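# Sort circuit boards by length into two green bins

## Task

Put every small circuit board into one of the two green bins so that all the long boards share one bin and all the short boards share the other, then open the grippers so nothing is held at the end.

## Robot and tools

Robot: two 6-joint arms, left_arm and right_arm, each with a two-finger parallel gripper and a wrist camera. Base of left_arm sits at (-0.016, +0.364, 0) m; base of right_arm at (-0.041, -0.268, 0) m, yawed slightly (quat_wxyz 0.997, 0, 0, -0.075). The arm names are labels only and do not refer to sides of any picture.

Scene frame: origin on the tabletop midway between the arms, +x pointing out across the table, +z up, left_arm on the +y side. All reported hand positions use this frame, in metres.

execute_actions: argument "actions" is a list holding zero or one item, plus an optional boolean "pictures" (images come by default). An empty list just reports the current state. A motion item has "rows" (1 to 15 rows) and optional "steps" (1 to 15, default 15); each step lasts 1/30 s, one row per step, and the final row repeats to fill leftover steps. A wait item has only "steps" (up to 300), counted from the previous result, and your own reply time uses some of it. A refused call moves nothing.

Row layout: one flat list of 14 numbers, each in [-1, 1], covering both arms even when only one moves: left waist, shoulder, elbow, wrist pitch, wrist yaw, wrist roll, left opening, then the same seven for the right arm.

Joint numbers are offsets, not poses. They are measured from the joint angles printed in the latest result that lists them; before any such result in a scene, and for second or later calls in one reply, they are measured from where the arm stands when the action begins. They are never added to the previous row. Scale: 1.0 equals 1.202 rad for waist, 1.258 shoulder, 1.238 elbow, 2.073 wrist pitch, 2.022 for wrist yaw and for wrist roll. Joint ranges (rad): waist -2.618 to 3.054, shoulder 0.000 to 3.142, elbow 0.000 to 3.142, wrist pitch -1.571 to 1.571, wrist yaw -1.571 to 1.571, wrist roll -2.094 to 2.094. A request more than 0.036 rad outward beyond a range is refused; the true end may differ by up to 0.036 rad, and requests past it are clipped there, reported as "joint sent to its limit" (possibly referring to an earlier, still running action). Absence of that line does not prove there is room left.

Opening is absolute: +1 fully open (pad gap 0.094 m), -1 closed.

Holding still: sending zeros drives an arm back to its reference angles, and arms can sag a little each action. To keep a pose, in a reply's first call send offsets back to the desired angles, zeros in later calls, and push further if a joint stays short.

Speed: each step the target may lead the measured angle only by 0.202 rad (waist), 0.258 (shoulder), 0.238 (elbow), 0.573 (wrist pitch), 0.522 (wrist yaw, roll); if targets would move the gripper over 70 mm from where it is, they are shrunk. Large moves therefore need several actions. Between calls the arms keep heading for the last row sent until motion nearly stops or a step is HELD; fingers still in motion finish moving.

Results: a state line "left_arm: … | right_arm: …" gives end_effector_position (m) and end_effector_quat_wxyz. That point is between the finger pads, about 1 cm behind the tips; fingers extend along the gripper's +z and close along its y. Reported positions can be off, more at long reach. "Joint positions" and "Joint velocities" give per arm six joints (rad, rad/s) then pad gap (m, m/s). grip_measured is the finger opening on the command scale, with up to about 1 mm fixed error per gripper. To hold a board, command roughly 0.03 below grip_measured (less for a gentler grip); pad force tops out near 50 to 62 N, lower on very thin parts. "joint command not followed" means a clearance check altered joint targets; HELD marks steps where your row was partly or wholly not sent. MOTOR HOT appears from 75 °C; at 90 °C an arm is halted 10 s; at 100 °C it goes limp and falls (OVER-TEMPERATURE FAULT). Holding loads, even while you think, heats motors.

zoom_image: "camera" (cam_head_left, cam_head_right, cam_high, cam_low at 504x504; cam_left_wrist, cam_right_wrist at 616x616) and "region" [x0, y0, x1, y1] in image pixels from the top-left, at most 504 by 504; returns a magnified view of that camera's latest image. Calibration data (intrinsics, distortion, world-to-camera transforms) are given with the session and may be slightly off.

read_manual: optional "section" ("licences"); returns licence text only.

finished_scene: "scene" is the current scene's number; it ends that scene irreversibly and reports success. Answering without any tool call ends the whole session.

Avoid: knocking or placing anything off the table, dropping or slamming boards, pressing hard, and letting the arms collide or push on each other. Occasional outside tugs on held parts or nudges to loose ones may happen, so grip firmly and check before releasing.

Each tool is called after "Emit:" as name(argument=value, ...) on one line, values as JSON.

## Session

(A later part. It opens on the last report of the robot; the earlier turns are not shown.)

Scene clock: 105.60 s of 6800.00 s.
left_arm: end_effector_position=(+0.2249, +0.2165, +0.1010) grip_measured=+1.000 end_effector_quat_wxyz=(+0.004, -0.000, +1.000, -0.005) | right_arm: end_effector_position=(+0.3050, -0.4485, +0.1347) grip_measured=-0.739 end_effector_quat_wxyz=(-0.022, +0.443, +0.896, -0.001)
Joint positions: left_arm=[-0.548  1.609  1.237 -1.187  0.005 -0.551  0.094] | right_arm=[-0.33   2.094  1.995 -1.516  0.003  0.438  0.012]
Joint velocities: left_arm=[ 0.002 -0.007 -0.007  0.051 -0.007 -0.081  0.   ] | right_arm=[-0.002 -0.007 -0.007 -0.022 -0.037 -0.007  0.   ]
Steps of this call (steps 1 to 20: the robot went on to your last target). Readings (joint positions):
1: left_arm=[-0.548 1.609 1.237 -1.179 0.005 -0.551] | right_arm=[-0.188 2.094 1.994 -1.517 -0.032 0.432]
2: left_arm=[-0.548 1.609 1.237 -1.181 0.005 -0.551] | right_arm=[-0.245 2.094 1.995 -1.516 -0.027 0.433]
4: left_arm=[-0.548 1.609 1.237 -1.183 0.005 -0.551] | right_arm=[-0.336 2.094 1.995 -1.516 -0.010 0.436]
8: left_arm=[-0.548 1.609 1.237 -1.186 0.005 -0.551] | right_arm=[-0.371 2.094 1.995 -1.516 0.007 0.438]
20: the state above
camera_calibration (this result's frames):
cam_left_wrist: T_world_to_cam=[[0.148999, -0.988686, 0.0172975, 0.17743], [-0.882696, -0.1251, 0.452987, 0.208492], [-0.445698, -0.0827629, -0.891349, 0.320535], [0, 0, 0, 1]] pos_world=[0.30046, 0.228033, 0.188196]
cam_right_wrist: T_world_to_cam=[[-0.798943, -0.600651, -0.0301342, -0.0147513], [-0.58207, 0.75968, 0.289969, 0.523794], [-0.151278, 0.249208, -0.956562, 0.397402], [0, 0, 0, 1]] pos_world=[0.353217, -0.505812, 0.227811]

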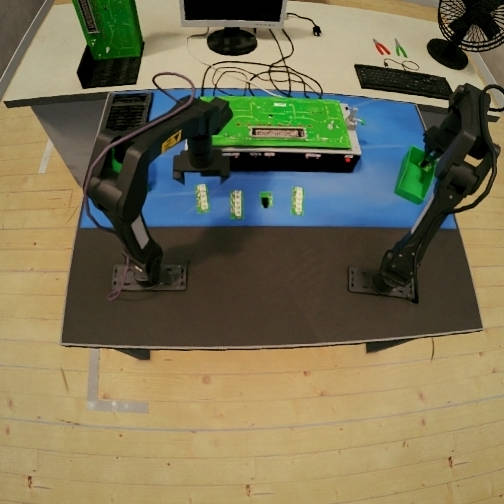

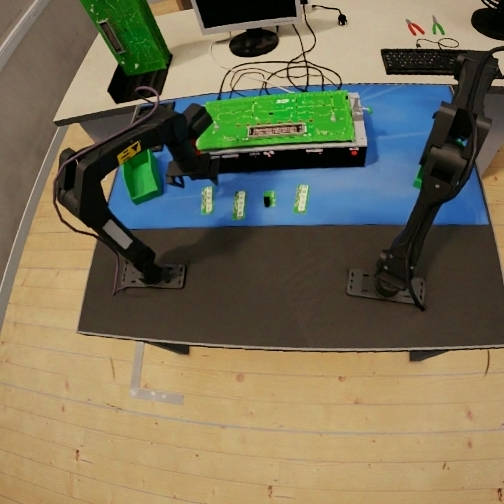

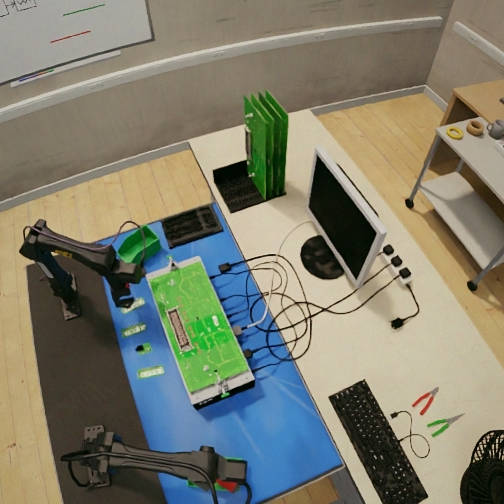

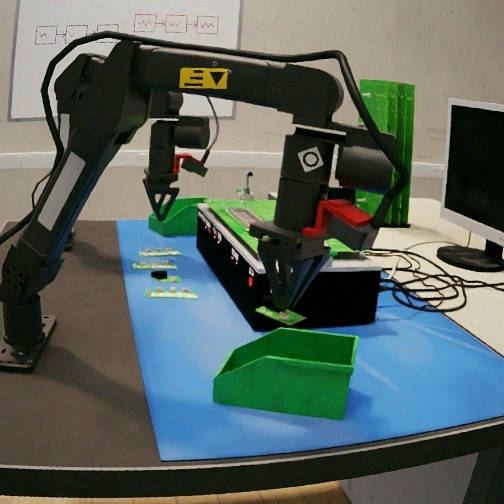

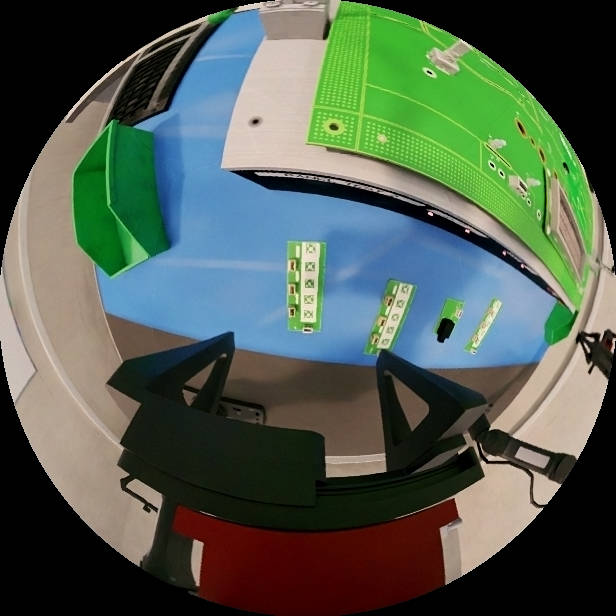

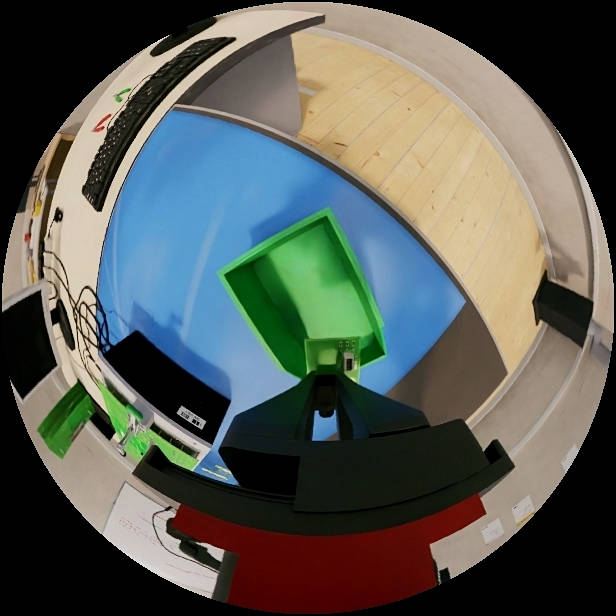

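Emit:
execute_actions(actions=[{"rows": [[0,0,0,0,0,0,1,0,0,0,0.12,0,0,-0.78]], "steps": 12}], pictures=false)

Emit:
execute_actions(actions=[{"rows": [[0,0,0,0,0,0,1,0,0,0,0,0,0,0.3]], "steps": 12}])

Scene clock: 112.40 s of 6800.00 s.
left_arm: end_effector_position=(+0.2249, +0.2165, +0.1010) grip_measured=+1.000 end_effector_quat_wxyz=(+0.004, -0.000, +1.000, -0.005) | right_arm: end_effector_position=(+0.3522, -0.4731, +0.1380) grip_measured=-0.739 end_effector_quat_wxyz=(+0.085, +0.442, +0.893, -0.003)
Joint positions: left_arm=[-0.548  1.609  1.237 -1.187  0.005 -0.551  0.094] | right_arm=[-0.33   2.094  1.995 -1.301  0.003  0.438  0.012]
Joint velocities: left_arm=[ 0.002  0.002 -0.002 -0.007  0.066  0.007  0.   ] | right_arm=[-0.012 -0.007 -0.002  0.125 -0.007 -0.051 -0.001]
Steps of this call (steps 1 to 15: the robot went on to your last target; steps 16 to 90: nothing new was sent; then 3.40 s passed at rest; steps 91 to 102: all 12 steps of this action). Readings (joint positions):
91: left_arm=[-0.548 1.609 1.237 -1.187 0.005 -0.551] | right_arm=[-0.330 2.094 1.995 -1.498 0.003 0.438]
92: left_arm=[-0.548 1.609 1.237 -1.187 0.005 -0.551] | right_arm=[-0.330 2.094 1.995 -1.460 0.003 0.438]
94: left_arm=[-0.548 1.609 1.237 -1.187 0.005 -0.551] | right_arm=[-0.330 2.094 1.995 -1.391 0.003 0.438]
98: left_arm=[-0.548 1.609 1.237 -1.187 0.005 -0.551] | right_arm=[-0.330 2.094 1.995 -1.324 0.003 0.438]
102: the state above

Scene clock: 112.80 s of 6800.00 s.
left_arm: end_effector_position=(+0.2249, +0.2165, +0.1010) grip_measured=+1.000 end_effector_quat_wxyz=(+0.004, -0.000, +1.000, -0.005) | right_arm: end_effector_position=(+0.3523, -0.4731, +0.1380) grip_measured=+0.298 end_effector_quat_wxyz=(+0.085, +0.442, +0.893, -0.003)
Joint positions: left_arm=[-0.548  1.609  1.237 -1.187  0.005 -0.551  0.094] | right_arm=[-0.33   2.094  1.995 -1.301  0.003  0.438  0.061]
Joint velocities: left_arm=[-0.017  0.002  0.007  0.007  0.022  0.051  0.   ] | right_arm=[-0.002  0.007  0.002 -0.007 -0.037 -0.037 -0.   ]
Steps of this call (steps 1 to 12: all 12 steps of this action). Readings (joint positions):
1: left_arm=[-0.548 1.609 1.237 -1.187 0.005 -0.551] | right_arm=[-0.330 2.094 1.995 -1.301 0.003 0.438]
2: left_arm=[-0.548 1.609 1.237 -1.187 0.005 -0.551] | right_arm=[-0.330 2.094 1.995 -1.301 0.003 0.438]
4: left_arm=[-0.548 1.609 1.237 -1.187 0.005 -0.551] | right_arm=[-0.330 2.094 1.995 -1.301 0.003 0.438]
8: left_arm=[-0.548 1.609 1.237 -1.187 0.005 -0.551] | right_arm=[-0.330 2.094 1.995 -1.301 0.003 0.438]
12: the state above
camera_calibration (this result's frames):
cam_left_wrist: T_world_to_cam=[[0.148999, -0.988686, 0.0172975, 0.17743], [-0.882696, -0.1251, 0.452987, 0.208492], [-0.445698, -0.0827629, -0.891349, 0.320535], [0, 0, 0, 1]] pos_world=[0.30046, 0.228033, 0.188196]
cam_right_wrist: T_world_to_cam=[[-0.784433, -0.608217, -0.121393, 0.0122046], [-0.619231, 0.779056, 0.0981051, 0.617779], [0.0349031, 0.152127, -0.987744, 0.306682], [0, 0, 0, 1]] pos_world=[0.381417, -0.520517, 0.243798]

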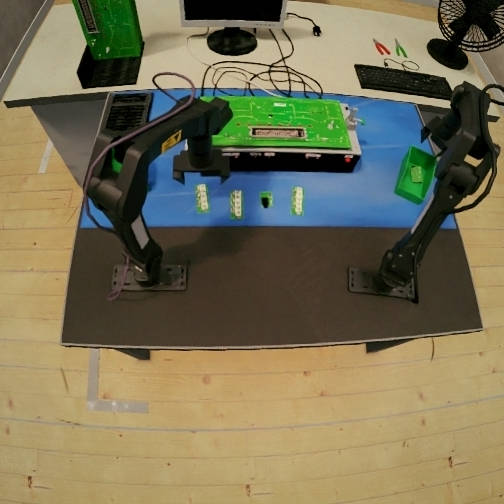

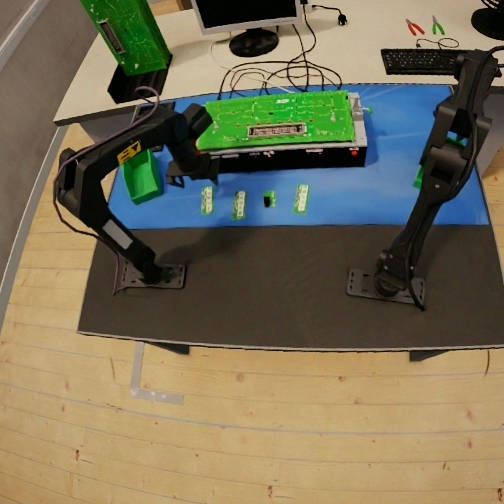

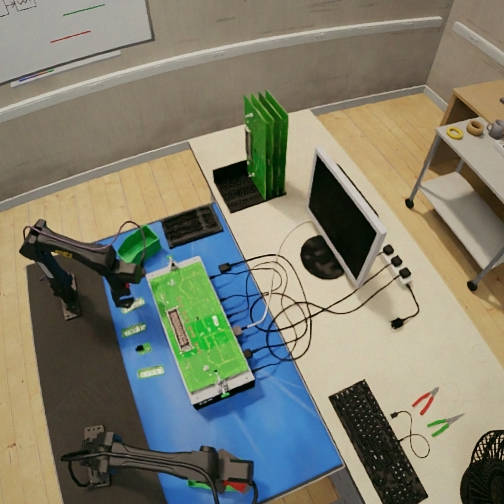

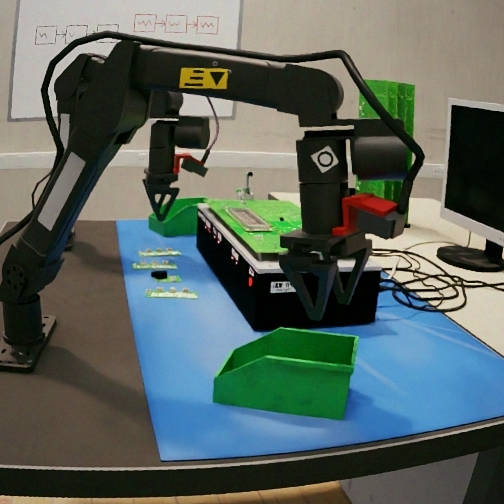

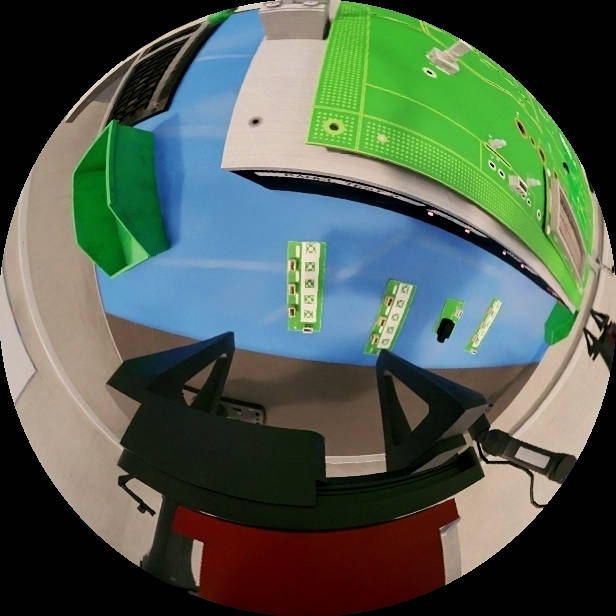

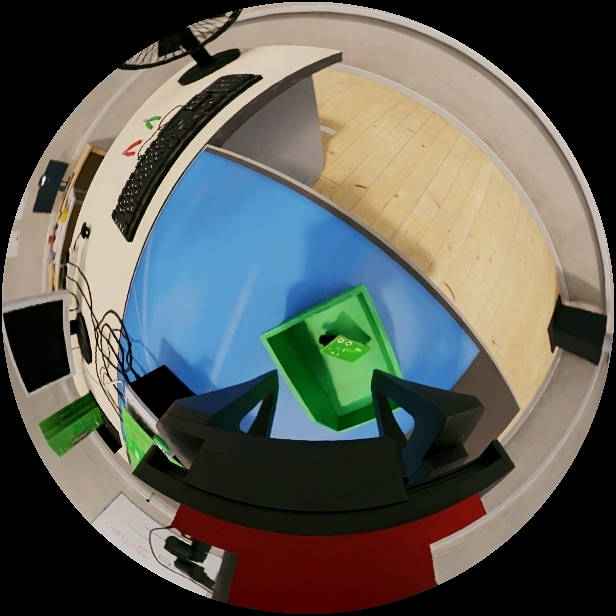

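Emit:
execute_actions(actions=[{"rows": [[0,0,0,0,0,0,1,1.0,0,-0.116,-0.015,0,0.2,1]], "steps": 15}], pictures=false)

Emit:
zoom_image(camera="cam_left_wrist", region=[240, 200, 480, 380])

Scene clock: 124.83 s of 6800.00 s.
left_arm: end_effector_position=(+0.2249, +0.2165, +0.1010) grip_measured=+1.000 end_effector_quat_wxyz=(+0.004, -0.000, +1.000, -0.005) | right_arm: end_effector_position=(+0.3714, -0.2912, +0.1024) grip_measured=+1.000 end_effector_quat_wxyz=(+0.061, +0.418, +0.901, -0.096)
Joint positions: left_arm=[-0.548  1.609  1.237 -1.187  0.005 -0.551  0.094] | right_arm=[ 0.19   2.105  1.866 -1.311  0.226  0.905  0.094]
Joint velocities: left_arm=[-0.017 -0.022 -0.007  0.022 -0.022 -0.022  0.   ] | right_arm=[ 0.217 -0.002 -0.012 -0.037  0.593  0.388  0.   ]
From where the robot then was, a joint's target lay farther than a number of 1.0 reaches, so one or more steps of this call were cut to that.
Steps of this call (steps 1 to 15: the robot went on to your last target; steps 16 to 90: nothing new was sent; then 8.53 s passed at rest; steps 91 to 105: all 15 steps of this action). Readings (joint positions):
91: left_arm=[-0.548 1.609 1.237 -1.187 0.005 -0.551] | right_arm=[-0.318 2.092 1.980 -1.294 0.009 0.485]
92: left_arm=[-0.548 1.609 1.237 -1.187 0.005 -0.551] | right_arm=[-0.297 2.088 1.958 -1.294 0.014 0.537]
94: left_arm=[-0.548 1.609 1.237 -1.187 0.005 -0.551] | right_arm=[-0.222 2.091 1.914 -1.296 0.016 0.621]
98: left_arm=[-0.548 1.609 1.237 -1.187 0.005 -0.551] | right_arm=[-0.010 2.107 1.869 -1.299 0.014 0.731]
105: the state above

Region (240, 200, 480, 380) of cam_left_wrist's 616x616 image, scaled by 2.100, with more detail than that image has; it fills the top 378 rows of this view, and the rest is white.

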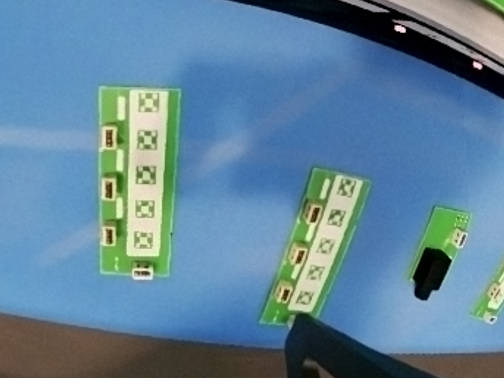

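Emit:
execute_actions(actions=[{"rows": [[0,0,0,0,0,0,1,-0.15,-0.3,-0.4,0.1,-0.1,0,1]], "steps": 15}], pictures=false)

Scene clock: 127.87 s of 6800.00 s.
left_arm: end_effector_position=(+0.2249, +0.2165, +0.1010) grip_measured=+1.000 end_effector_quat_wxyz=(+0.004, -0.000, +1.000, -0.005) | right_arm: end_effector_position=(+0.2897, -0.3237, +0.1076) grip_measured=+1.000 end_effector_quat_wxyz=(+0.053, +0.507, +0.860, -0.000)
Joint positions: left_arm=[-0.548  1.609  1.237 -1.187  0.005 -0.551  0.094] | right_arm=[ 0.004  1.724  1.386 -1.134  0.041  0.916  0.094]
Joint velocities: left_arm=[-0.007 -0.012  0.002  0.022 -0.022  0.051  0.   ] | right_arm=[ 0.002  0.002 -0.012  0.095 -0.022 -0.022  0.   ]
Steps of this call (steps 1 to 45: the robot went on to your last target; steps 46 to 76: nothing new was sent; steps 77 to 91: all 15 steps of this action). Readings (joint positions):
77: left_arm=[-0.548 1.609 1.237 -1.187 0.005 -0.551] | right_arm=[0.214 2.073 1.811 -1.275 0.329 0.995]
78: left_arm=[-0.548 1.609 1.237 -1.187 0.005 -0.551] | right_arm=[0.175 2.010 1.718 -1.218 0.255 0.977]
80: left_arm=[-0.548 1.609 1.237 -1.187 0.005 -0.551] | right_arm=[0.066 1.865 1.543 -1.169 0.170 0.952]
84: left_arm=[-0.548 1.609 1.237 -1.187 0.005 -0.551] | right_arm=[-0.031 1.725 1.400 -1.171 0.107 0.932]
91: the state above

Emit:
execute_actions(actions=[{"rows": [[0,0,0,0,0,0,1,0,-0.138,-0.19,-0.02,-0.02,0,1],[0,0,0,0,0,0,1,0,-0.138,-0.19,-0.02,-0.02,0,1],[0,0,0,0,0,0,1,0,-0.138,-0.19,-0.02,-0.02,0,1],[0,0,0,0,0,0,1,0.82,-0.138,-0.19,-0.02,-0.02,0,1]], "steps": 15}], pictures=false)

Emit:
execute_actions(actions=[{"steps": 20}], pictures=false)

Scene clock: 139.73 s of 6800.00 s.
left_arm: end_effector_position=(+0.2249, +0.2165, +0.1010) grip_measured=+1.000 end_effector_quat_wxyz=(+0.004, -0.000, +1.000, -0.005) | right_arm: end_effector_position=(+0.1687, -0.1043, +0.0905) grip_measured=+1.000 end_effector_quat_wxyz=(-0.002, +0.126, +0.992, -0.005)
Joint positions: left_arm=[-0.548  1.609  1.237 -1.187  0.005 -0.551  0.094] | right_arm=[ 0.813  1.573  1.159 -1.166  0.004  0.915  0.094]
Joint velocities: left_arm=[-0.002 -0.002 -0.002 -0.081 -0.022  0.022  0.   ] | right_arm=[ 2.098 -0.037 -0.002 -0.11  -0.125  0.007  0.   ]
Steps of this call (steps 1 to 30: the robot went on to your last target; steps 31 to 90: nothing new was sent; then 8.37 s passed at rest; steps 91 to 105: all 15 steps of this action). Readings (joint positions):
91: left_arm=[-0.548 1.609 1.237 -1.187 0.005 -0.551] | right_arm=[0.004 1.700 1.346 -1.095 0.025 0.913]
92: left_arm=[-0.548 1.609 1.237 -1.187 0.005 -0.551] | right_arm=[0.004 1.657 1.280 -1.083 0.020 0.913]
94: left_arm=[-0.548 1.609 1.237 -1.187 0.005 -0.551] | right_arm=[0.026 1.591 1.186 -1.135 0.025 0.914]
98: left_arm=[-0.548 1.609 1.237 -1.187 0.005 -0.551] | right_arm=[0.292 1.573 1.159 -1.167 0.018 0.915]
105: the state above

Scene clock: 140.40 s of 6800.00 s.
left_arm: end_effector_position=(+0.2249, +0.2165, +0.1010) grip_measured=+1.000 end_effector_quat_wxyz=(+0.004, -0.000, +1.000, -0.005) | right_arm: end_effector_position=(+0.1320, -0.0659, +0.0905) grip_measured=+1.000 end_effector_quat_wxyz=(-0.008, +0.033, +0.999, +0.001)
Joint positions: left_arm=[-0.548  1.609  1.237 -1.187  0.005 -0.551  0.094] | right_arm=[ 1.001  1.573  1.159 -1.166 -0.014  0.915  0.094]
Joint velocities: left_arm=[-0.007  0.022 -0.007 -0.022 -0.007  0.022  0.   ] | right_arm=[-0.002  0.002  0.002  0.037 -0.022 -0.007  0.   ]
Steps of this call (steps 1 to 20: the robot went on to your last target). Readings (joint positions):
1: left_arm=[-0.548 1.609 1.237 -1.187 0.005 -0.551] | right_arm=[0.885 1.573 1.159 -1.166 0.002 0.915]
2: left_arm=[-0.548 1.609 1.237 -1.187 0.005 -0.551] | right_arm=[0.944 1.573 1.159 -1.166 -0.004 0.915]
4: left_arm=[-0.548 1.609 1.237 -1.187 0.005 -0.551] | right_arm=[1.002 1.573 1.159 -1.166 -0.015 0.915]
8: left_arm=[-0.548 1.609 1.237 -1.187 0.005 -0.551] | right_arm=[1.001 1.573 1.159 -1.166 -0.014 0.915]
20: the state above

Emit:
execute_actions(actions=[{"rows": [[0,0,0,0,0,0,1,-0.006,0.41,0.559,-0.08,0.007,-0.036,1]], "steps": 15}], pictures=false)

Emit:
execute_actions(actions=[{"steps": 20}])

Scene clock: 143.00 s of 6800.00 s.
left_arm: end_effector_position=(+0.2249, +0.2165, +0.1010) grip_measured=+1.000 end_effector_quat_wxyz=(+0.004, -0.000, +1.000, -0.005) | right_arm: end_effector_position=(+0.2228, +0.0371, +0.0850) grip_measured=+1.000 end_effector_quat_wxyz=(-0.009, +0.000, +1.000, -0.001)
Joint positions: left_arm=[-0.548  1.609  1.237 -1.187  0.005 -0.551  0.094] | right_arm=[ 1.001  2.11   1.823 -1.297 -0.013  0.85   0.094]
Joint velocities: left_arm=[-0.017  0.017  0.002 -0.022 -0.037 -0.022  0.   ] | right_arm=[ 0.002 -0.076  0.027 -0.051  0.051 -0.007  0.   ]
Steps of this call (steps 1 to 15: the robot went on to your last target; steps 16 to 63: nothing new was sent; steps 64 to 78: all 15 steps of this action). Readings (joint positions):
64: left_arm=[-0.548 1.609 1.237 -1.187 0.005 -0.551] | right_arm=[1.001 1.610 1.200 -1.216 -0.014 0.905]
65: left_arm=[-0.548 1.609 1.237 -1.187 0.005 -0.551] | right_arm=[1.001 1.680 1.279 -1.274 -0.014 0.895]
67: left_arm=[-0.548 1.609 1.237 -1.187 0.005 -0.551] | right_arm=[1.001 1.850 1.450 -1.301 -0.013 0.878]
71: left_arm=[-0.548 1.609 1.237 -1.187 0.005 -0.551] | right_arm=[1.001 2.116 1.742 -1.290 -0.013 0.860]
78: the state above

Scene clock: 143.67 s of 6800.00 s.
left_arm: end_effector_position=(+0.2249, +0.2165, +0.1010) grip_measured=+1.000 end_effector_quat_wxyz=(+0.004, -0.000, +1.000, -0.005) | right_arm: end_effector_position=(+0.2205, +0.0346, +0.0860) grip_measured=+1.000 end_effector_quat_wxyz=(-0.013, -0.000, +1.000, -0.005)
Joint positions: left_arm=[-0.548  1.609  1.237 -1.187  0.005 -0.551  0.094] | right_arm=[ 1.001  2.108  1.823 -1.312 -0.013  0.849  0.094]
Joint velocities: left_arm=[-0.007 -0.017  0.012 -0.022 -0.022  0.022  0.   ] | right_arm=[ 0.002  0.017  0.007 -0.007 -0.051 -0.022  0.   ]
Steps of this call (steps 1 to 20: the robot went on to your last target). Readings (joint positions):
1: left_arm=[-0.548 1.609 1.237 -1.187 0.005 -0.551] | right_arm=[1.001 2.108 1.823 -1.300 -0.013 0.850]
2: left_arm=[-0.548 1.609 1.237 -1.187 0.005 -0.551] | right_arm=[1.001 2.108 1.823 -1.302 -0.013 0.850]
4: left_arm=[-0.548 1.609 1.237 -1.187 0.005 -0.551] | right_arm=[1.001 2.108 1.823 -1.306 -0.013 0.850]
8: left_arm=[-0.548 1.609 1.237 -1.187 0.005 -0.551] | right_arm=[1.001 2.108 1.823 -1.310 -0.013 0.849]
20: the state above
camera_calibration (this result's frames):
cam_left_wrist: T_world_to_cam=[[0.148999, -0.988686, 0.0172975, 0.17743], [-0.882696, -0.1251, 0.452987, 0.208492], [-0.445698, -0.0827629, -0.891349, 0.320535], [0, 0, 0, 1]] pos_world=[0.30046, 0.228033, 0.188196]
cam_right_wrist: T_world_to_cam=[[-0.00631216, -0.999129, -0.0412436, 0.0463645], [-0.960326, -0.00544277, 0.278825, 0.232579], [-0.278807, 0.0413673, -0.959456, 0.253236], [0, 0, 0, 1]] pos_world=[0.294249, 0.0371143, 0.180032]

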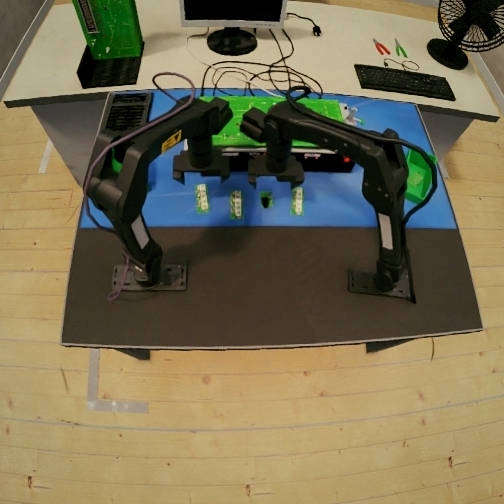

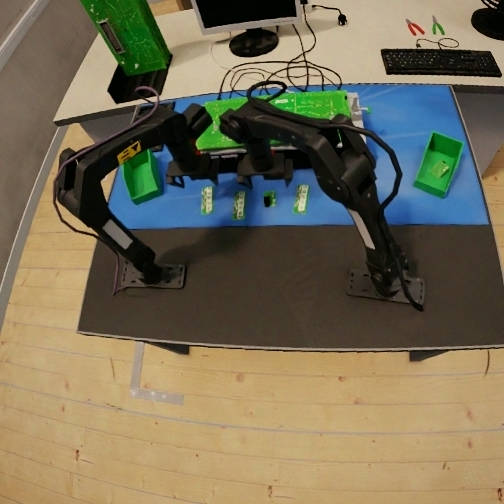

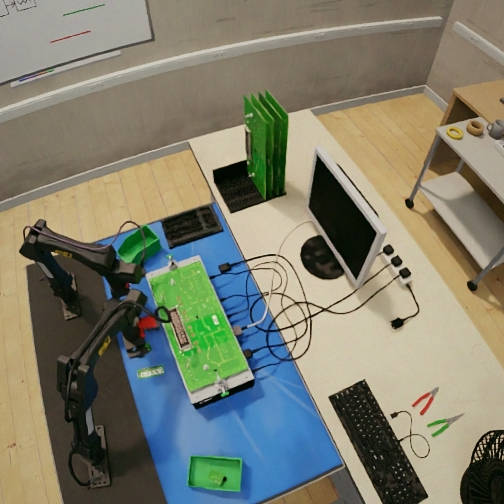

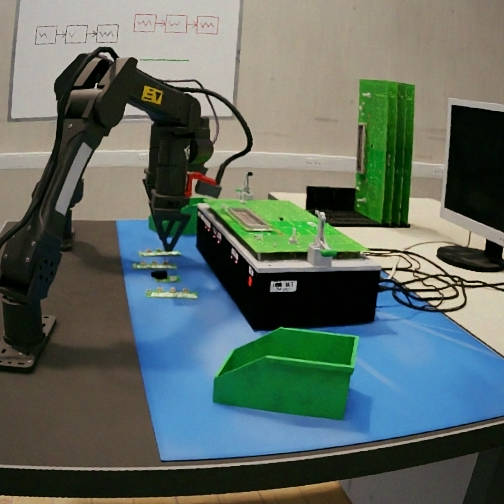

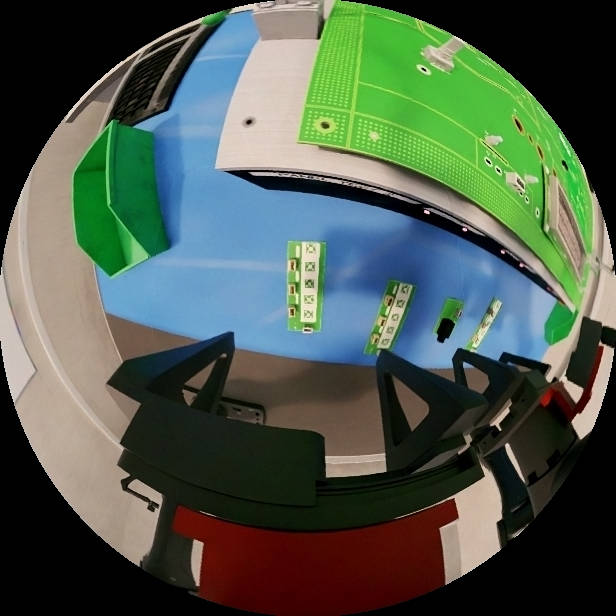

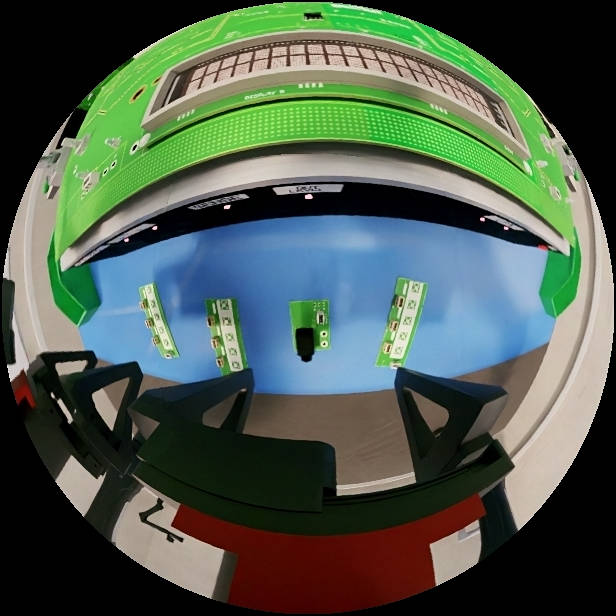

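Emit:
execute_actions(actions=[{"rows": [[0,0,0,0,0,0,1,0.035,0.021,-0.132,0.123,0.006,0.022,1]], "steps": 15}], pictures=false)

Emit:
execute_actions(actions=[{"steps": 15}])

Scene clock: 151.40 s of 6800.00 s.
left_arm: end_effector_position=(+0.2249, +0.2165, +0.1010) grip_measured=+1.000 end_effector_quat_wxyz=(+0.004, -0.000, +1.000, -0.005) | right_arm: end_effector_position=(+0.2141, +0.0499, +0.0284) grip_measured=+1.000 end_effector_quat_wxyz=(-0.005, -0.001, +1.000, +0.001)
Joint positions: left_arm=[-0.548  1.609  1.237 -1.187  0.005 -0.551  0.094] | right_arm=[ 1.039  2.152  1.662 -1.085 -0.01   0.885  0.094]
Joint velocities: left_arm=[-0.002 -0.007 -0.002 -0.037  0.007 -0.081  0.   ] | right_arm=[-0.002  0.007 -0.002  0.066  0.007 -0.051  0.   ]
Steps of this call (steps 1 to 15: the robot went on to your last target; steps 16 to 90: nothing new was sent; then 4.23 s passed at rest; steps 91 to 105: all 15 steps of this action). Readings (joint positions):
91: left_arm=[-0.548 1.609 1.237 -1.187 0.005 -0.551] | right_arm=[1.003 2.104 1.796 -1.275 -0.011 0.855]
92: left_arm=[-0.548 1.609 1.237 -1.187 0.005 -0.551] | right_arm=[1.008 2.099 1.760 -1.229 -0.010 0.861]
94: left_arm=[-0.548 1.609 1.237 -1.187 0.005 -0.551] | right_arm=[1.022 2.114 1.703 -1.172 -0.010 0.870]
98: left_arm=[-0.548 1.609 1.237 -1.187 0.005 -0.551] | right_arm=[1.038 2.151 1.663 -1.121 -0.010 0.879]
105: the state above

Scene clock: 151.90 s of 6800.00 s.
left_arm: end_effector_position=(+0.2249, +0.2165, +0.1010) grip_measured=+1.000 end_effector_quat_wxyz=(+0.004, -0.000, +1.000, -0.005) | right_arm: end_effector_position=(+0.2154, +0.0515, +0.0284) grip_measured=+1.000 end_effector_quat_wxyz=(-0.002, -0.001, +1.000, +0.005)
Joint positions: left_arm=[-0.548  1.609  1.237 -1.187  0.005 -0.551  0.094] | right_arm=[ 1.039  2.152  1.662 -1.076 -0.01   0.886  0.094]
Joint velocities: left_arm=[-0.012  0.017 -0.002 -0.066 -0.037  0.007  0.   ] | right_arm=[ 0.007  0.022  0.002 -0.037  0.051 -0.022  0.   ]
Steps of this call (steps 1 to 15: the robot went on to your last target). Readings (joint positions):
1: left_arm=[-0.548 1.609 1.237 -1.187 0.005 -0.551] | right_arm=[1.039 2.152 1.662 -1.082 -0.010 0.885]
2: left_arm=[-0.548 1.609 1.237 -1.187 0.005 -0.551] | right_arm=[1.039 2.152 1.662 -1.081 -0.010 0.886]
4: left_arm=[-0.548 1.609 1.237 -1.187 0.005 -0.551] | right_arm=[1.039 2.152 1.662 -1.079 -0.010 0.886]
8: left_arm=[-0.548 1.609 1.237 -1.187 0.005 -0.551] | right_arm=[1.039 2.152 1.662 -1.077 -0.010 0.886]
15: the state above
All arms were judged still, so your last target was given up. Only a new action makes them travel on or press farther. Fingers that are still opening or closing keep moving.
camera_calibration (this result's frames):
cam_left_wrist: T_world_to_cam=[[0.148999, -0.988686, 0.0172975, 0.17743], [-0.882696, -0.1251, 0.452987, 0.208492], [-0.445698, -0.0827629, -0.891349, 0.320535], [0, 0, 0, 1]] pos_world=[0.30046, 0.228033, 0.188196]
cam_right_wrist: T_world_to_cam=[[-0.00439236, -0.998113, -0.0612428, 0.0610075], [-0.966184, -0.0115537, 0.257593, 0.24603], [-0.257815, 0.0603033, -0.964311, 0.190439], [0, 0, 0, 1]] pos_world=[0.287076, 0.0522508, 0.124003]

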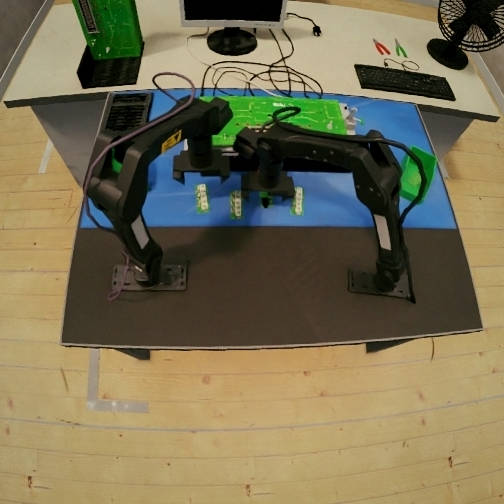

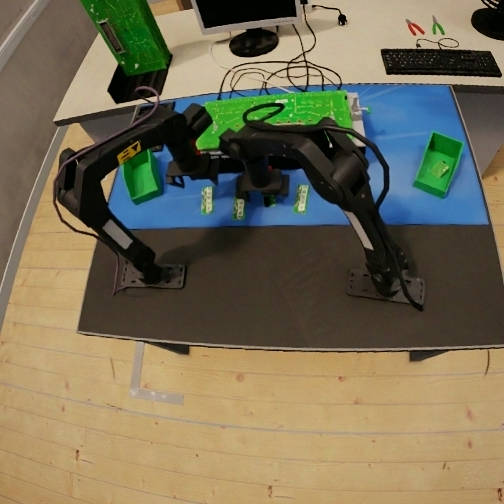

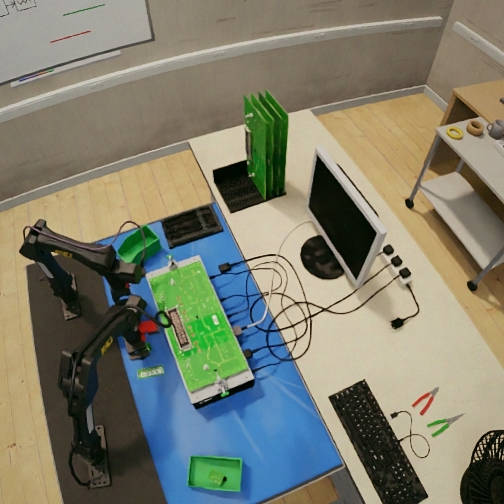

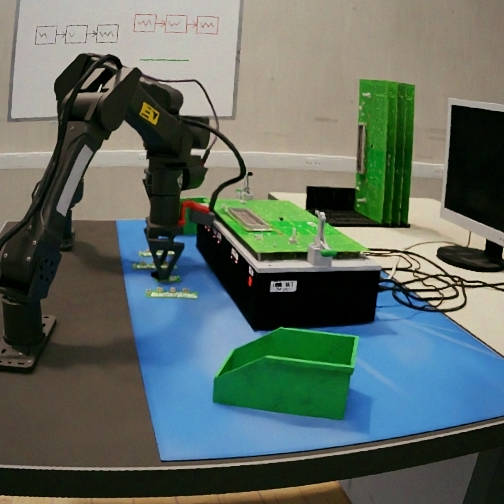

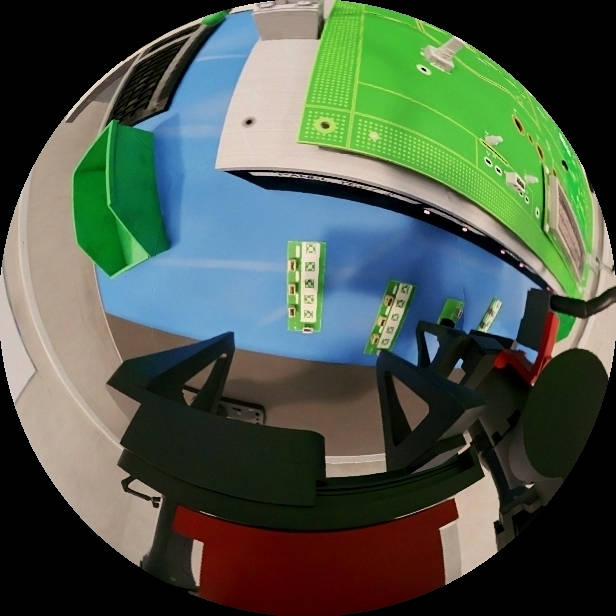

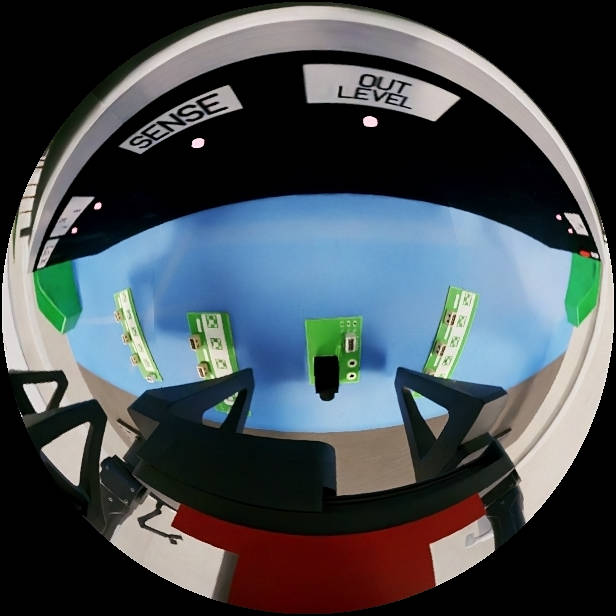

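Well centred, similar to before. Close.

Emit:
execute_actions(actions=[{"rows": [[0,0,0,0,0,0,1,0,0,0,0,0,0,-0.9]], "steps": 15}], pictures=false)

Scene clock: 153.83 s of 6800.00 s.
left_arm: end_effector_position=(+0.2249, +0.2165, +0.1010) grip_measured=+1.000 end_effector_quat_wxyz=(+0.004, -0.000, +1.000, -0.005) | right_arm: end_effector_position=(+0.2154, +0.0515, +0.0284) grip_measured=-0.743 end_effector_quat_wxyz=(-0.002, -0.001, +1.000, +0.005)
Joint positions: left_arm=[-0.548  1.609  1.237 -1.187  0.005 -0.551  0.094] | right_arm=[ 1.039  2.152  1.662 -1.076 -0.01   0.886  0.012]
Joint velocities: left_arm=[ 0.007  0.002  0.012 -0.022 -0.037 -0.037  0.   ] | right_arm=[ 0.002 -0.002 -0.017 -0.051  0.022 -0.022  0.   ]
Steps of this call (steps 1 to 43: nothing new was sent; steps 44 to 58: all 15 steps of this action). Readings (joint positions):
44: left_arm=[-0.548 1.609 1.237 -1.187 0.005 -0.551] | right_arm=[1.039 2.152 1.662 -1.076 -0.010 0.886]
45: left_arm=[-0.548 1.609 1.237 -1.187 0.005 -0.551] | right_arm=[1.039 2.152 1.662 -1.076 -0.010 0.886]
47: left_arm=[-0.548 1.609 1.237 -1.187 0.005 -0.551] | right_arm=[1.039 2.152 1.662 -1.076 -0.010 0.886]
51: left_arm=[-0.548 1.609 1.237 -1.187 0.005 -0.551] | right_arm=[1.039 2.152 1.662 -1.076 -0.010 0.886]
58: the state above

Emit:
execute_actions(actions=[{"rows": [[0,0,0,0,0,0,1,0,-0.05,0.13,-0.114,0,0,-0.78],[0,0,0,0,0,0,1,0,-0.05,0.13,-0.114,0,0,-0.78],[0,0,0,0,0,0,1,0,-0.05,0.13,-0.114,0,0,-0.78],[0,0,0,0,0,0,1,0,-0.05,0.13,-0.114,0,0,-0.78],[0,0,0,0,0,0,1,0,-0.05,0.13,-0.114,0,0,-0.78],[0,0,0,0,0,0,1,0,-0.05,0.13,-0.114,0,0,-0.78],[0,0,0,0,0,0,1,0,-0.46,-0.406,-0.043,0,0,-0.78]], "steps": 15}], pictures=false)

Emit:
execute_actions(actions=[{"steps": 15}], pictures=false)

Scene clock: 159.27 s of 6800.00 s.
left_arm: end_effector_position=(+0.2249, +0.2165, +0.1010) grip_measured=+1.000 end_effector_quat_wxyz=(+0.004, -0.000, +1.000, -0.005) | right_arm: end_effector_position=(+0.1272, -0.0570, +0.1055) grip_measured=-0.743 end_effector_quat_wxyz=(+0.002, -0.001, +1.000, +0.010)
Joint positions: left_arm=[-0.548  1.609  1.237 -1.187  0.005 -0.551  0.094] | right_arm=[ 1.039  1.554  1.2   -1.199 -0.01   0.886  0.012]
Joint velocities: left_arm=[-0.002  0.012  0.002 -0.037 -0.022  0.051  0.   ] | right_arm=[ 0.002 -0.046 -0.481 -0.242 -0.051 -0.007 -0.   ]
Steps of this call (steps 1 to 15: the robot went on to your last target; steps 16 to 90: nothing new was sent; then 1.93 s passed at rest; steps 91 to 105: all 15 steps of this action). Readings (joint positions):
91: left_arm=[-0.548 1.609 1.237 -1.187 0.005 -0.551] | right_arm=[1.039 2.154 1.684 -1.111 -0.010 0.886]
92: left_arm=[-0.548 1.609 1.237 -1.187 0.005 -0.551] | right_arm=[1.039 2.156 1.713 -1.154 -0.010 0.886]
94: left_arm=[-0.548 1.609 1.237 -1.187 0.005 -0.551] | right_arm=[1.039 2.139 1.764 -1.205 -0.010 0.886]
98: left_arm=[-0.548 1.609 1.237 -1.187 0.005 -0.551] | right_arm=[1.039 1.999 1.660 -1.156 -0.010 0.886]
105: the state above

Scene clock: 159.77 s of 6800.00 s.
left_arm: end_effector_position=(+0.2249, +0.2165, +0.1010) grip_measured=+1.000 end_effector_quat_wxyz=(+0.004, -0.000, +1.000, -0.005) | right_arm: end_effector_position=(+0.1235, -0.0615, +0.0933) grip_measured=-0.743 end_effector_quat_wxyz=(-0.009, -0.001, +1.000, -0.004)
Joint positions: left_arm=[-0.548  1.609  1.237 -1.187  0.005 -0.551  0.094] | right_arm=[ 1.039  1.571  1.168 -1.185 -0.01   0.886  0.012]
Joint velocities: left_arm=[-0.007  0.012 -0.017  0.081 -0.051  0.022  0.   ] | right_arm=[-0.007 -0.007 -0.002  0.066 -0.007  0.022 -0.   ]
Steps of this call (steps 1 to 15: the robot went on to your last target). Readings (joint positions):
1: left_arm=[-0.548 1.609 1.237 -1.187 0.005 -0.551] | right_arm=[1.039 1.555 1.186 -1.200 -0.010 0.886]
2: left_arm=[-0.548 1.609 1.237 -1.187 0.005 -0.551] | right_arm=[1.039 1.561 1.177 -1.199 -0.010 0.886]
4: left_arm=[-0.548 1.609 1.237 -1.187 0.005 -0.551] | right_arm=[1.039 1.570 1.169 -1.198 -0.010 0.886]
8: left_arm=[-0.548 1.609 1.237 -1.187 0.005 -0.551] | right_arm=[1.039 1.571 1.168 -1.190 -0.010 0.886]
15: the state above

Emit:
execute_actions(actions=[{"rows": [[0,0.094,-0.198,0.17,0,0,1,-1,0,0,0,0,0,-0.78]], "steps": 15}], pictures=false)

Emit:
execute_actions(actions=[{"steps": 10}], pictures=false)

Scene clock: 163.50 s of 6800.00 s.
left_arm: end_effector_position=(+0.2081, +0.2249, +0.0156) grip_measured=+1.000 end_effector_quat_wxyz=(-0.032, +0.004, +0.999, +0.018) | right_arm: end_effector_position=(+0.2233, -0.3029, +0.0933) grip_measured=-0.743 end_effector_quat_wxyz=(-0.007, +0.493, +0.870, +0.007)
Joint positions: left_arm=[-0.556  1.718  0.998 -0.924  0.003 -0.55   0.094] | right_arm=[ 0.006  1.571  1.168 -1.176 -0.017  0.886  0.012]
Joint velocities: left_arm=[ 0.012 -0.002  0.007 -0.007  0.051  0.022  0.   ] | right_arm=[-2.107 -0.002 -0.002 -0.022  0.081  0.066  0.   ]
Steps of this call (steps 1 to 15: the robot went on to your last target; steps 16 to 90: nothing new was sent; then 0.23 s passed at rest; steps 91 to 105: all 15 steps of this action). Readings (joint positions):
91: left_arm=[-0.548 1.611 1.210 -1.145 0.005 -0.551] | right_arm=[1.015 1.571 1.168 -1.184 -0.022 0.886]
92: left_arm=[-0.548 1.617 1.165 -1.081 0.005 -0.551] | right_arm=[0.965 1.571 1.168 -1.184 -0.030 0.886]
94: left_arm=[-0.548 1.670 1.068 -0.985 0.005 -0.551] | right_arm=[0.825 1.571 1.168 -1.182 -0.028 0.886]
98: left_arm=[-0.557 1.717 0.998 -0.926 -0.000 -0.550] | right_arm=[0.528 1.571 1.168 -1.178 -0.022 0.886]
105: the state above

Scene clock: 163.83 s of 6800.00 s.
left_arm: end_effector_position=(+0.2081, +0.2249, +0.0156) grip_measured=+1.000 end_effector_quat_wxyz=(-0.032, +0.004, +0.999, +0.018) | right_arm: end_effector_position=(+0.2121, -0.3518, +0.0933) grip_measured=-0.743 end_effector_quat_wxyz=(-0.005, +0.569, +0.822, +0.001)
Joint positions: left_arm=[-0.556  1.718  0.998 -0.924  0.003 -0.55   0.094] | right_arm=[-0.174  1.571  1.168 -1.176 -0.005  0.886  0.012]
Joint velocities: left_arm=[-0.002  0.002 -0.017  0.037  0.022 -0.051  0.   ] | right_arm=[-0.012  0.002 -0.007  0.022 -0.007 -0.022 -0.001]
Steps of this call (steps 1 to 10: the robot went on to your last target). Readings (joint positions):
1: left_arm=[-0.556 1.718 0.998 -0.924 0.003 -0.550] | right_arm=[-0.065 1.571 1.168 -1.176 -0.016 0.886]
2: left_arm=[-0.556 1.718 0.998 -0.924 0.003 -0.550] | right_arm=[-0.122 1.571 1.168 -1.176 -0.011 0.886]
4: left_arm=[-0.556 1.718 0.998 -0.924 0.003 -0.550] | right_arm=[-0.176 1.571 1.168 -1.176 -0.002 0.886]
8: left_arm=[-0.556 1.718 0.998 -0.924 0.003 -0.550] | right_arm=[-0.174 1.571 1.168 -1.176 -0.004 0.886]
10: the state above

Emit:
execute_actions(actions=[{"rows": [[0,0,0,0,0,0,-0.5,-0.13,0.416,0.668,-0.06,0,-0.2,-0.78]], "steps": 15}], pictures=false)

Emit:
execute_actions(actions=[{"steps": 15}])

Scene clock: 167.90 s of 6800.00 s.
left_arm: end_effector_position=(+0.2074, +0.2250, +0.0156) grip_measured=-0.498 end_effector_quat_wxyz=(-0.033, +0.004, +0.999, +0.018) | right_arm: end_effector_position=(+0.3538, -0.4750, +0.1269) grip_measured=-0.743 end_effector_quat_wxyz=(+0.081, +0.473, +0.877, +0.005)
Joint positions: left_arm=[-0.556  1.718  0.998 -0.927  0.004 -0.55   0.024] | right_arm=[-0.337  2.107  1.972 -1.272 -0.009  0.503  0.012]
Joint velocities: left_arm=[-0.002  0.002 -0.017  0.007 -0.022  0.007  0.   ] | right_arm=[-0.007 -0.3    0.168  0.022 -0.022 -0.081 -0.   ]
Steps of this call (steps 1 to 30: the robot went on to your last target; steps 31 to 90: nothing new was sent; then 0.57 s passed at rest; steps 91 to 105: all 15 steps of this action). Readings (joint positions):
91: left_arm=[-0.556 1.718 0.998 -0.927 0.004 -0.550] | right_arm=[-0.192 1.608 1.209 -1.223 -0.015 0.822]
92: left_arm=[-0.556 1.718 0.998 -0.927 0.004 -0.550] | right_arm=[-0.227 1.678 1.288 -1.274 -0.019 0.755]
94: left_arm=[-0.556 1.718 0.998 -0.927 0.004 -0.550] | right_arm=[-0.295 1.849 1.460 -1.288 -0.016 0.659]
98: left_arm=[-0.556 1.718 0.998 -0.927 0.004 -0.550] | right_arm=[-0.338 2.125 1.768 -1.276 -0.009 0.557]
105: the state above

Scene clock: 168.40 s of 6800.00 s.
left_arm: end_effector_position=(+0.2074, +0.2250, +0.0156) grip_measured=-0.498 end_effector_quat_wxyz=(-0.033, +0.004, +0.999, +0.018) | right_arm: end_effector_position=(+0.3524, -0.4743, +0.1322) grip_measured=-0.743 end_effector_quat_wxyz=(+0.084, +0.467, +0.880, +0.005)
Joint positions: left_arm=[-0.556  1.718  0.998 -0.927  0.004 -0.55   0.024] | right_arm=[-0.337  2.097  1.977 -1.283 -0.009  0.489  0.012]
Joint velocities: left_arm=[ 0.002 -0.017  0.007 -0.022 -0.051 -0.007  0.   ] | right_arm=[-0.017 -0.002 -0.002 -0.007 -0.022  0.022 -0.   ]
Steps of this call (steps 1 to 15: the robot went on to your last target). Readings (joint positions):
1: left_arm=[-0.556 1.718 0.998 -0.927 0.004 -0.550] | right_arm=[-0.337 2.099 1.976 -1.272 -0.009 0.500]
2: left_arm=[-0.556 1.718 0.998 -0.927 0.004 -0.550] | right_arm=[-0.337 2.096 1.977 -1.273 -0.009 0.498]
4: left_arm=[-0.556 1.718 0.998 -0.927 0.004 -0.550] | right_arm=[-0.337 2.096 1.977 -1.275 -0.009 0.494]
8: left_arm=[-0.556 1.718 0.998 -0.927 0.004 -0.550] | right_arm=[-0.337 2.097 1.977 -1.281 -0.009 0.491]
15: the state above
camera_calibration (this result's frames):
cam_left_wrist: T_world_to_cam=[[0.139849, -0.989378, -0.0396736, 0.192882], [-0.847736, -0.140339, 0.511516, 0.227984], [-0.51165, -0.0379021, -0.858358, 0.240335], [0, 0, 0, 1]] pos_world=[0.289263, 0.231937, 0.0973279]
cam_right_wrist: T_world_to_cam=[[-0.815831, -0.561461, -0.138495, 0.0463816], [-0.576101, 0.80991, 0.110242, 0.617161], [0.0502715, 0.169726, -0.984208, 0.303553], [0, 0, 0, 1]] pos_world=[0.378126, -0.525324, 0.237146]

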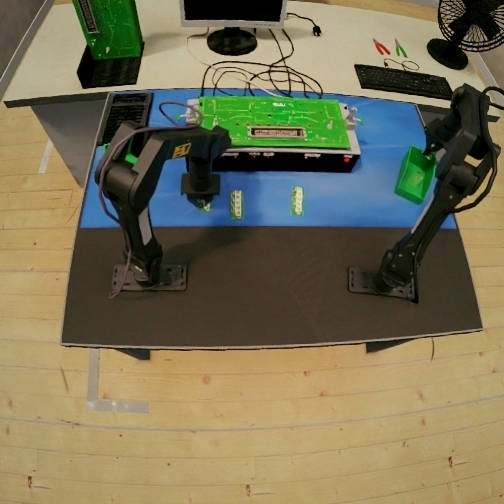

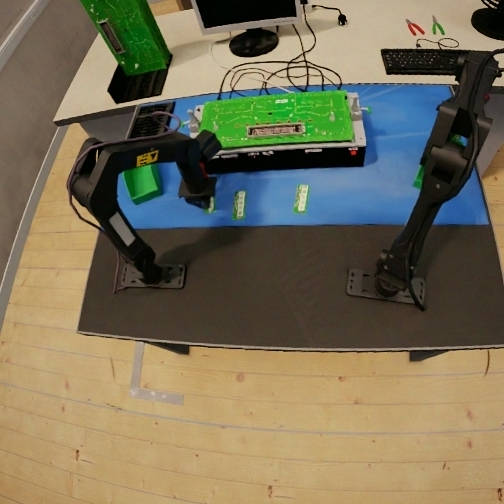

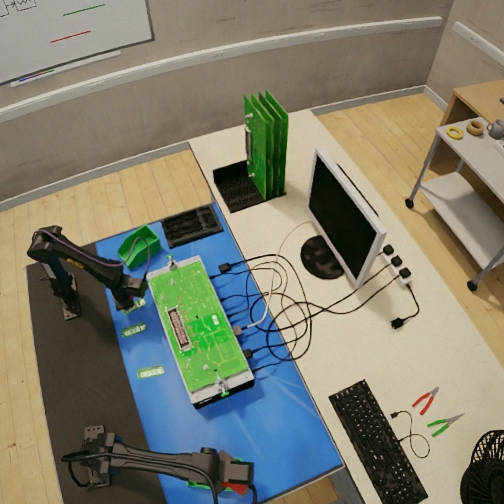

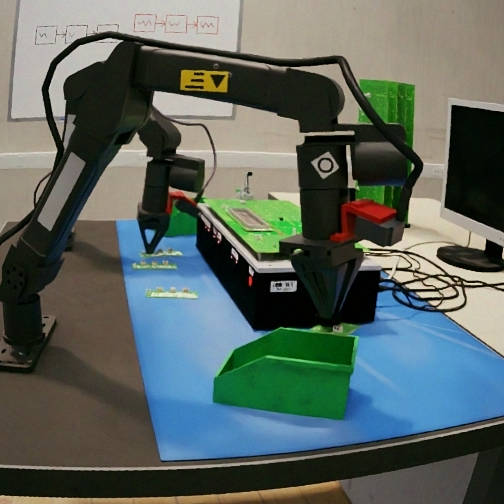

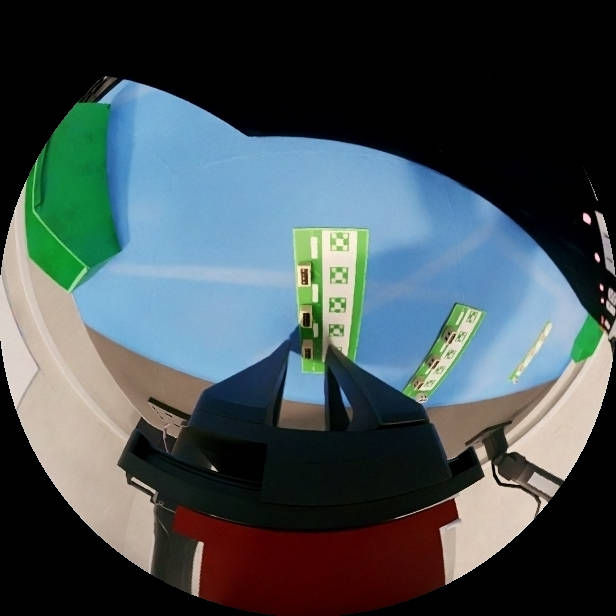

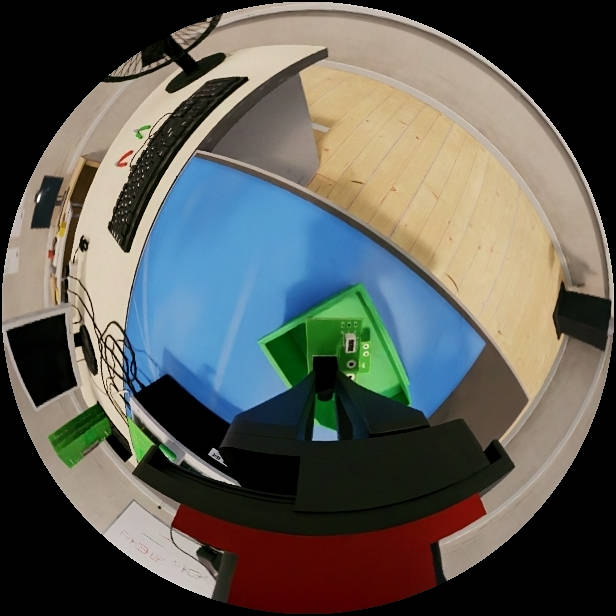

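Emit:
execute_actions(actions=[{"rows": [[0,0,0,0,0,0,-0.8,0,0,0,0,0,0,0.3]], "steps": 12}], pictures=false)

Scene clock: 171.13 s of 6800.00 s.
left_arm: end_effector_position=(+0.2074, +0.2250, +0.0156) grip_measured=-0.798 end_effector_quat_wxyz=(-0.033, +0.004, +0.999, +0.018) | right_arm: end_effector_position=(+0.3523, -0.4743, +0.1322) grip_measured=+0.298 end_effector_quat_wxyz=(+0.084, +0.467, +0.880, +0.005)
Joint positions: left_arm=[-0.556  1.718  0.998 -0.927  0.004 -0.55   0.009] | right_arm=[-0.337  2.097  1.977 -1.283 -0.009  0.488  0.061]
Joint velocities: left_arm=[-0.007 -0.022 -0.002  0.022 -0.051  0.051  0.001] | right_arm=[-0.002  0.007 -0.002 -0.007 -0.037 -0.022 -0.001]
Steps of this call (steps 1 to 15: the robot went on to your last target; steps 16 to 70: nothing new was sent; steps 71 to 82: all 12 steps of this action). Readings (joint positions):
71: left_arm=[-0.556 1.718 0.998 -0.927 0.004 -0.550] | right_arm=[-0.337 2.097 1.977 -1.283 -0.009 0.488]
72: left_arm=[-0.556 1.718 0.998 -0.927 0.004 -0.550] | right_arm=[-0.337 2.097 1.977 -1.283 -0.009 0.488]
74: left_arm=[-0.556 1.718 0.998 -0.927 0.004 -0.550] | right_arm=[-0.337 2.097 1.977 -1.283 -0.009 0.488]
78: left_arm=[-0.556 1.718 0.998 -0.927 0.004 -0.550] | right_arm=[-0.337 2.097 1.977 -1.283 -0.009 0.488]
82: the state above

Emit:
zoom_image(camera="cam_low", region=[100, 180, 260, 310])

Region (100, 180, 260, 310) of cam_low's 504x504 image, scaled by 3.150, with more detail than that image has; it fills the top 410 rows of this view, and the rest is white.

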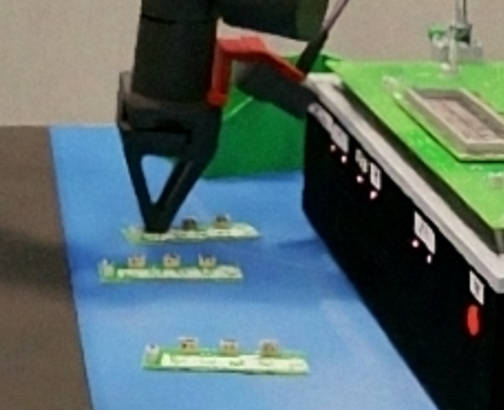

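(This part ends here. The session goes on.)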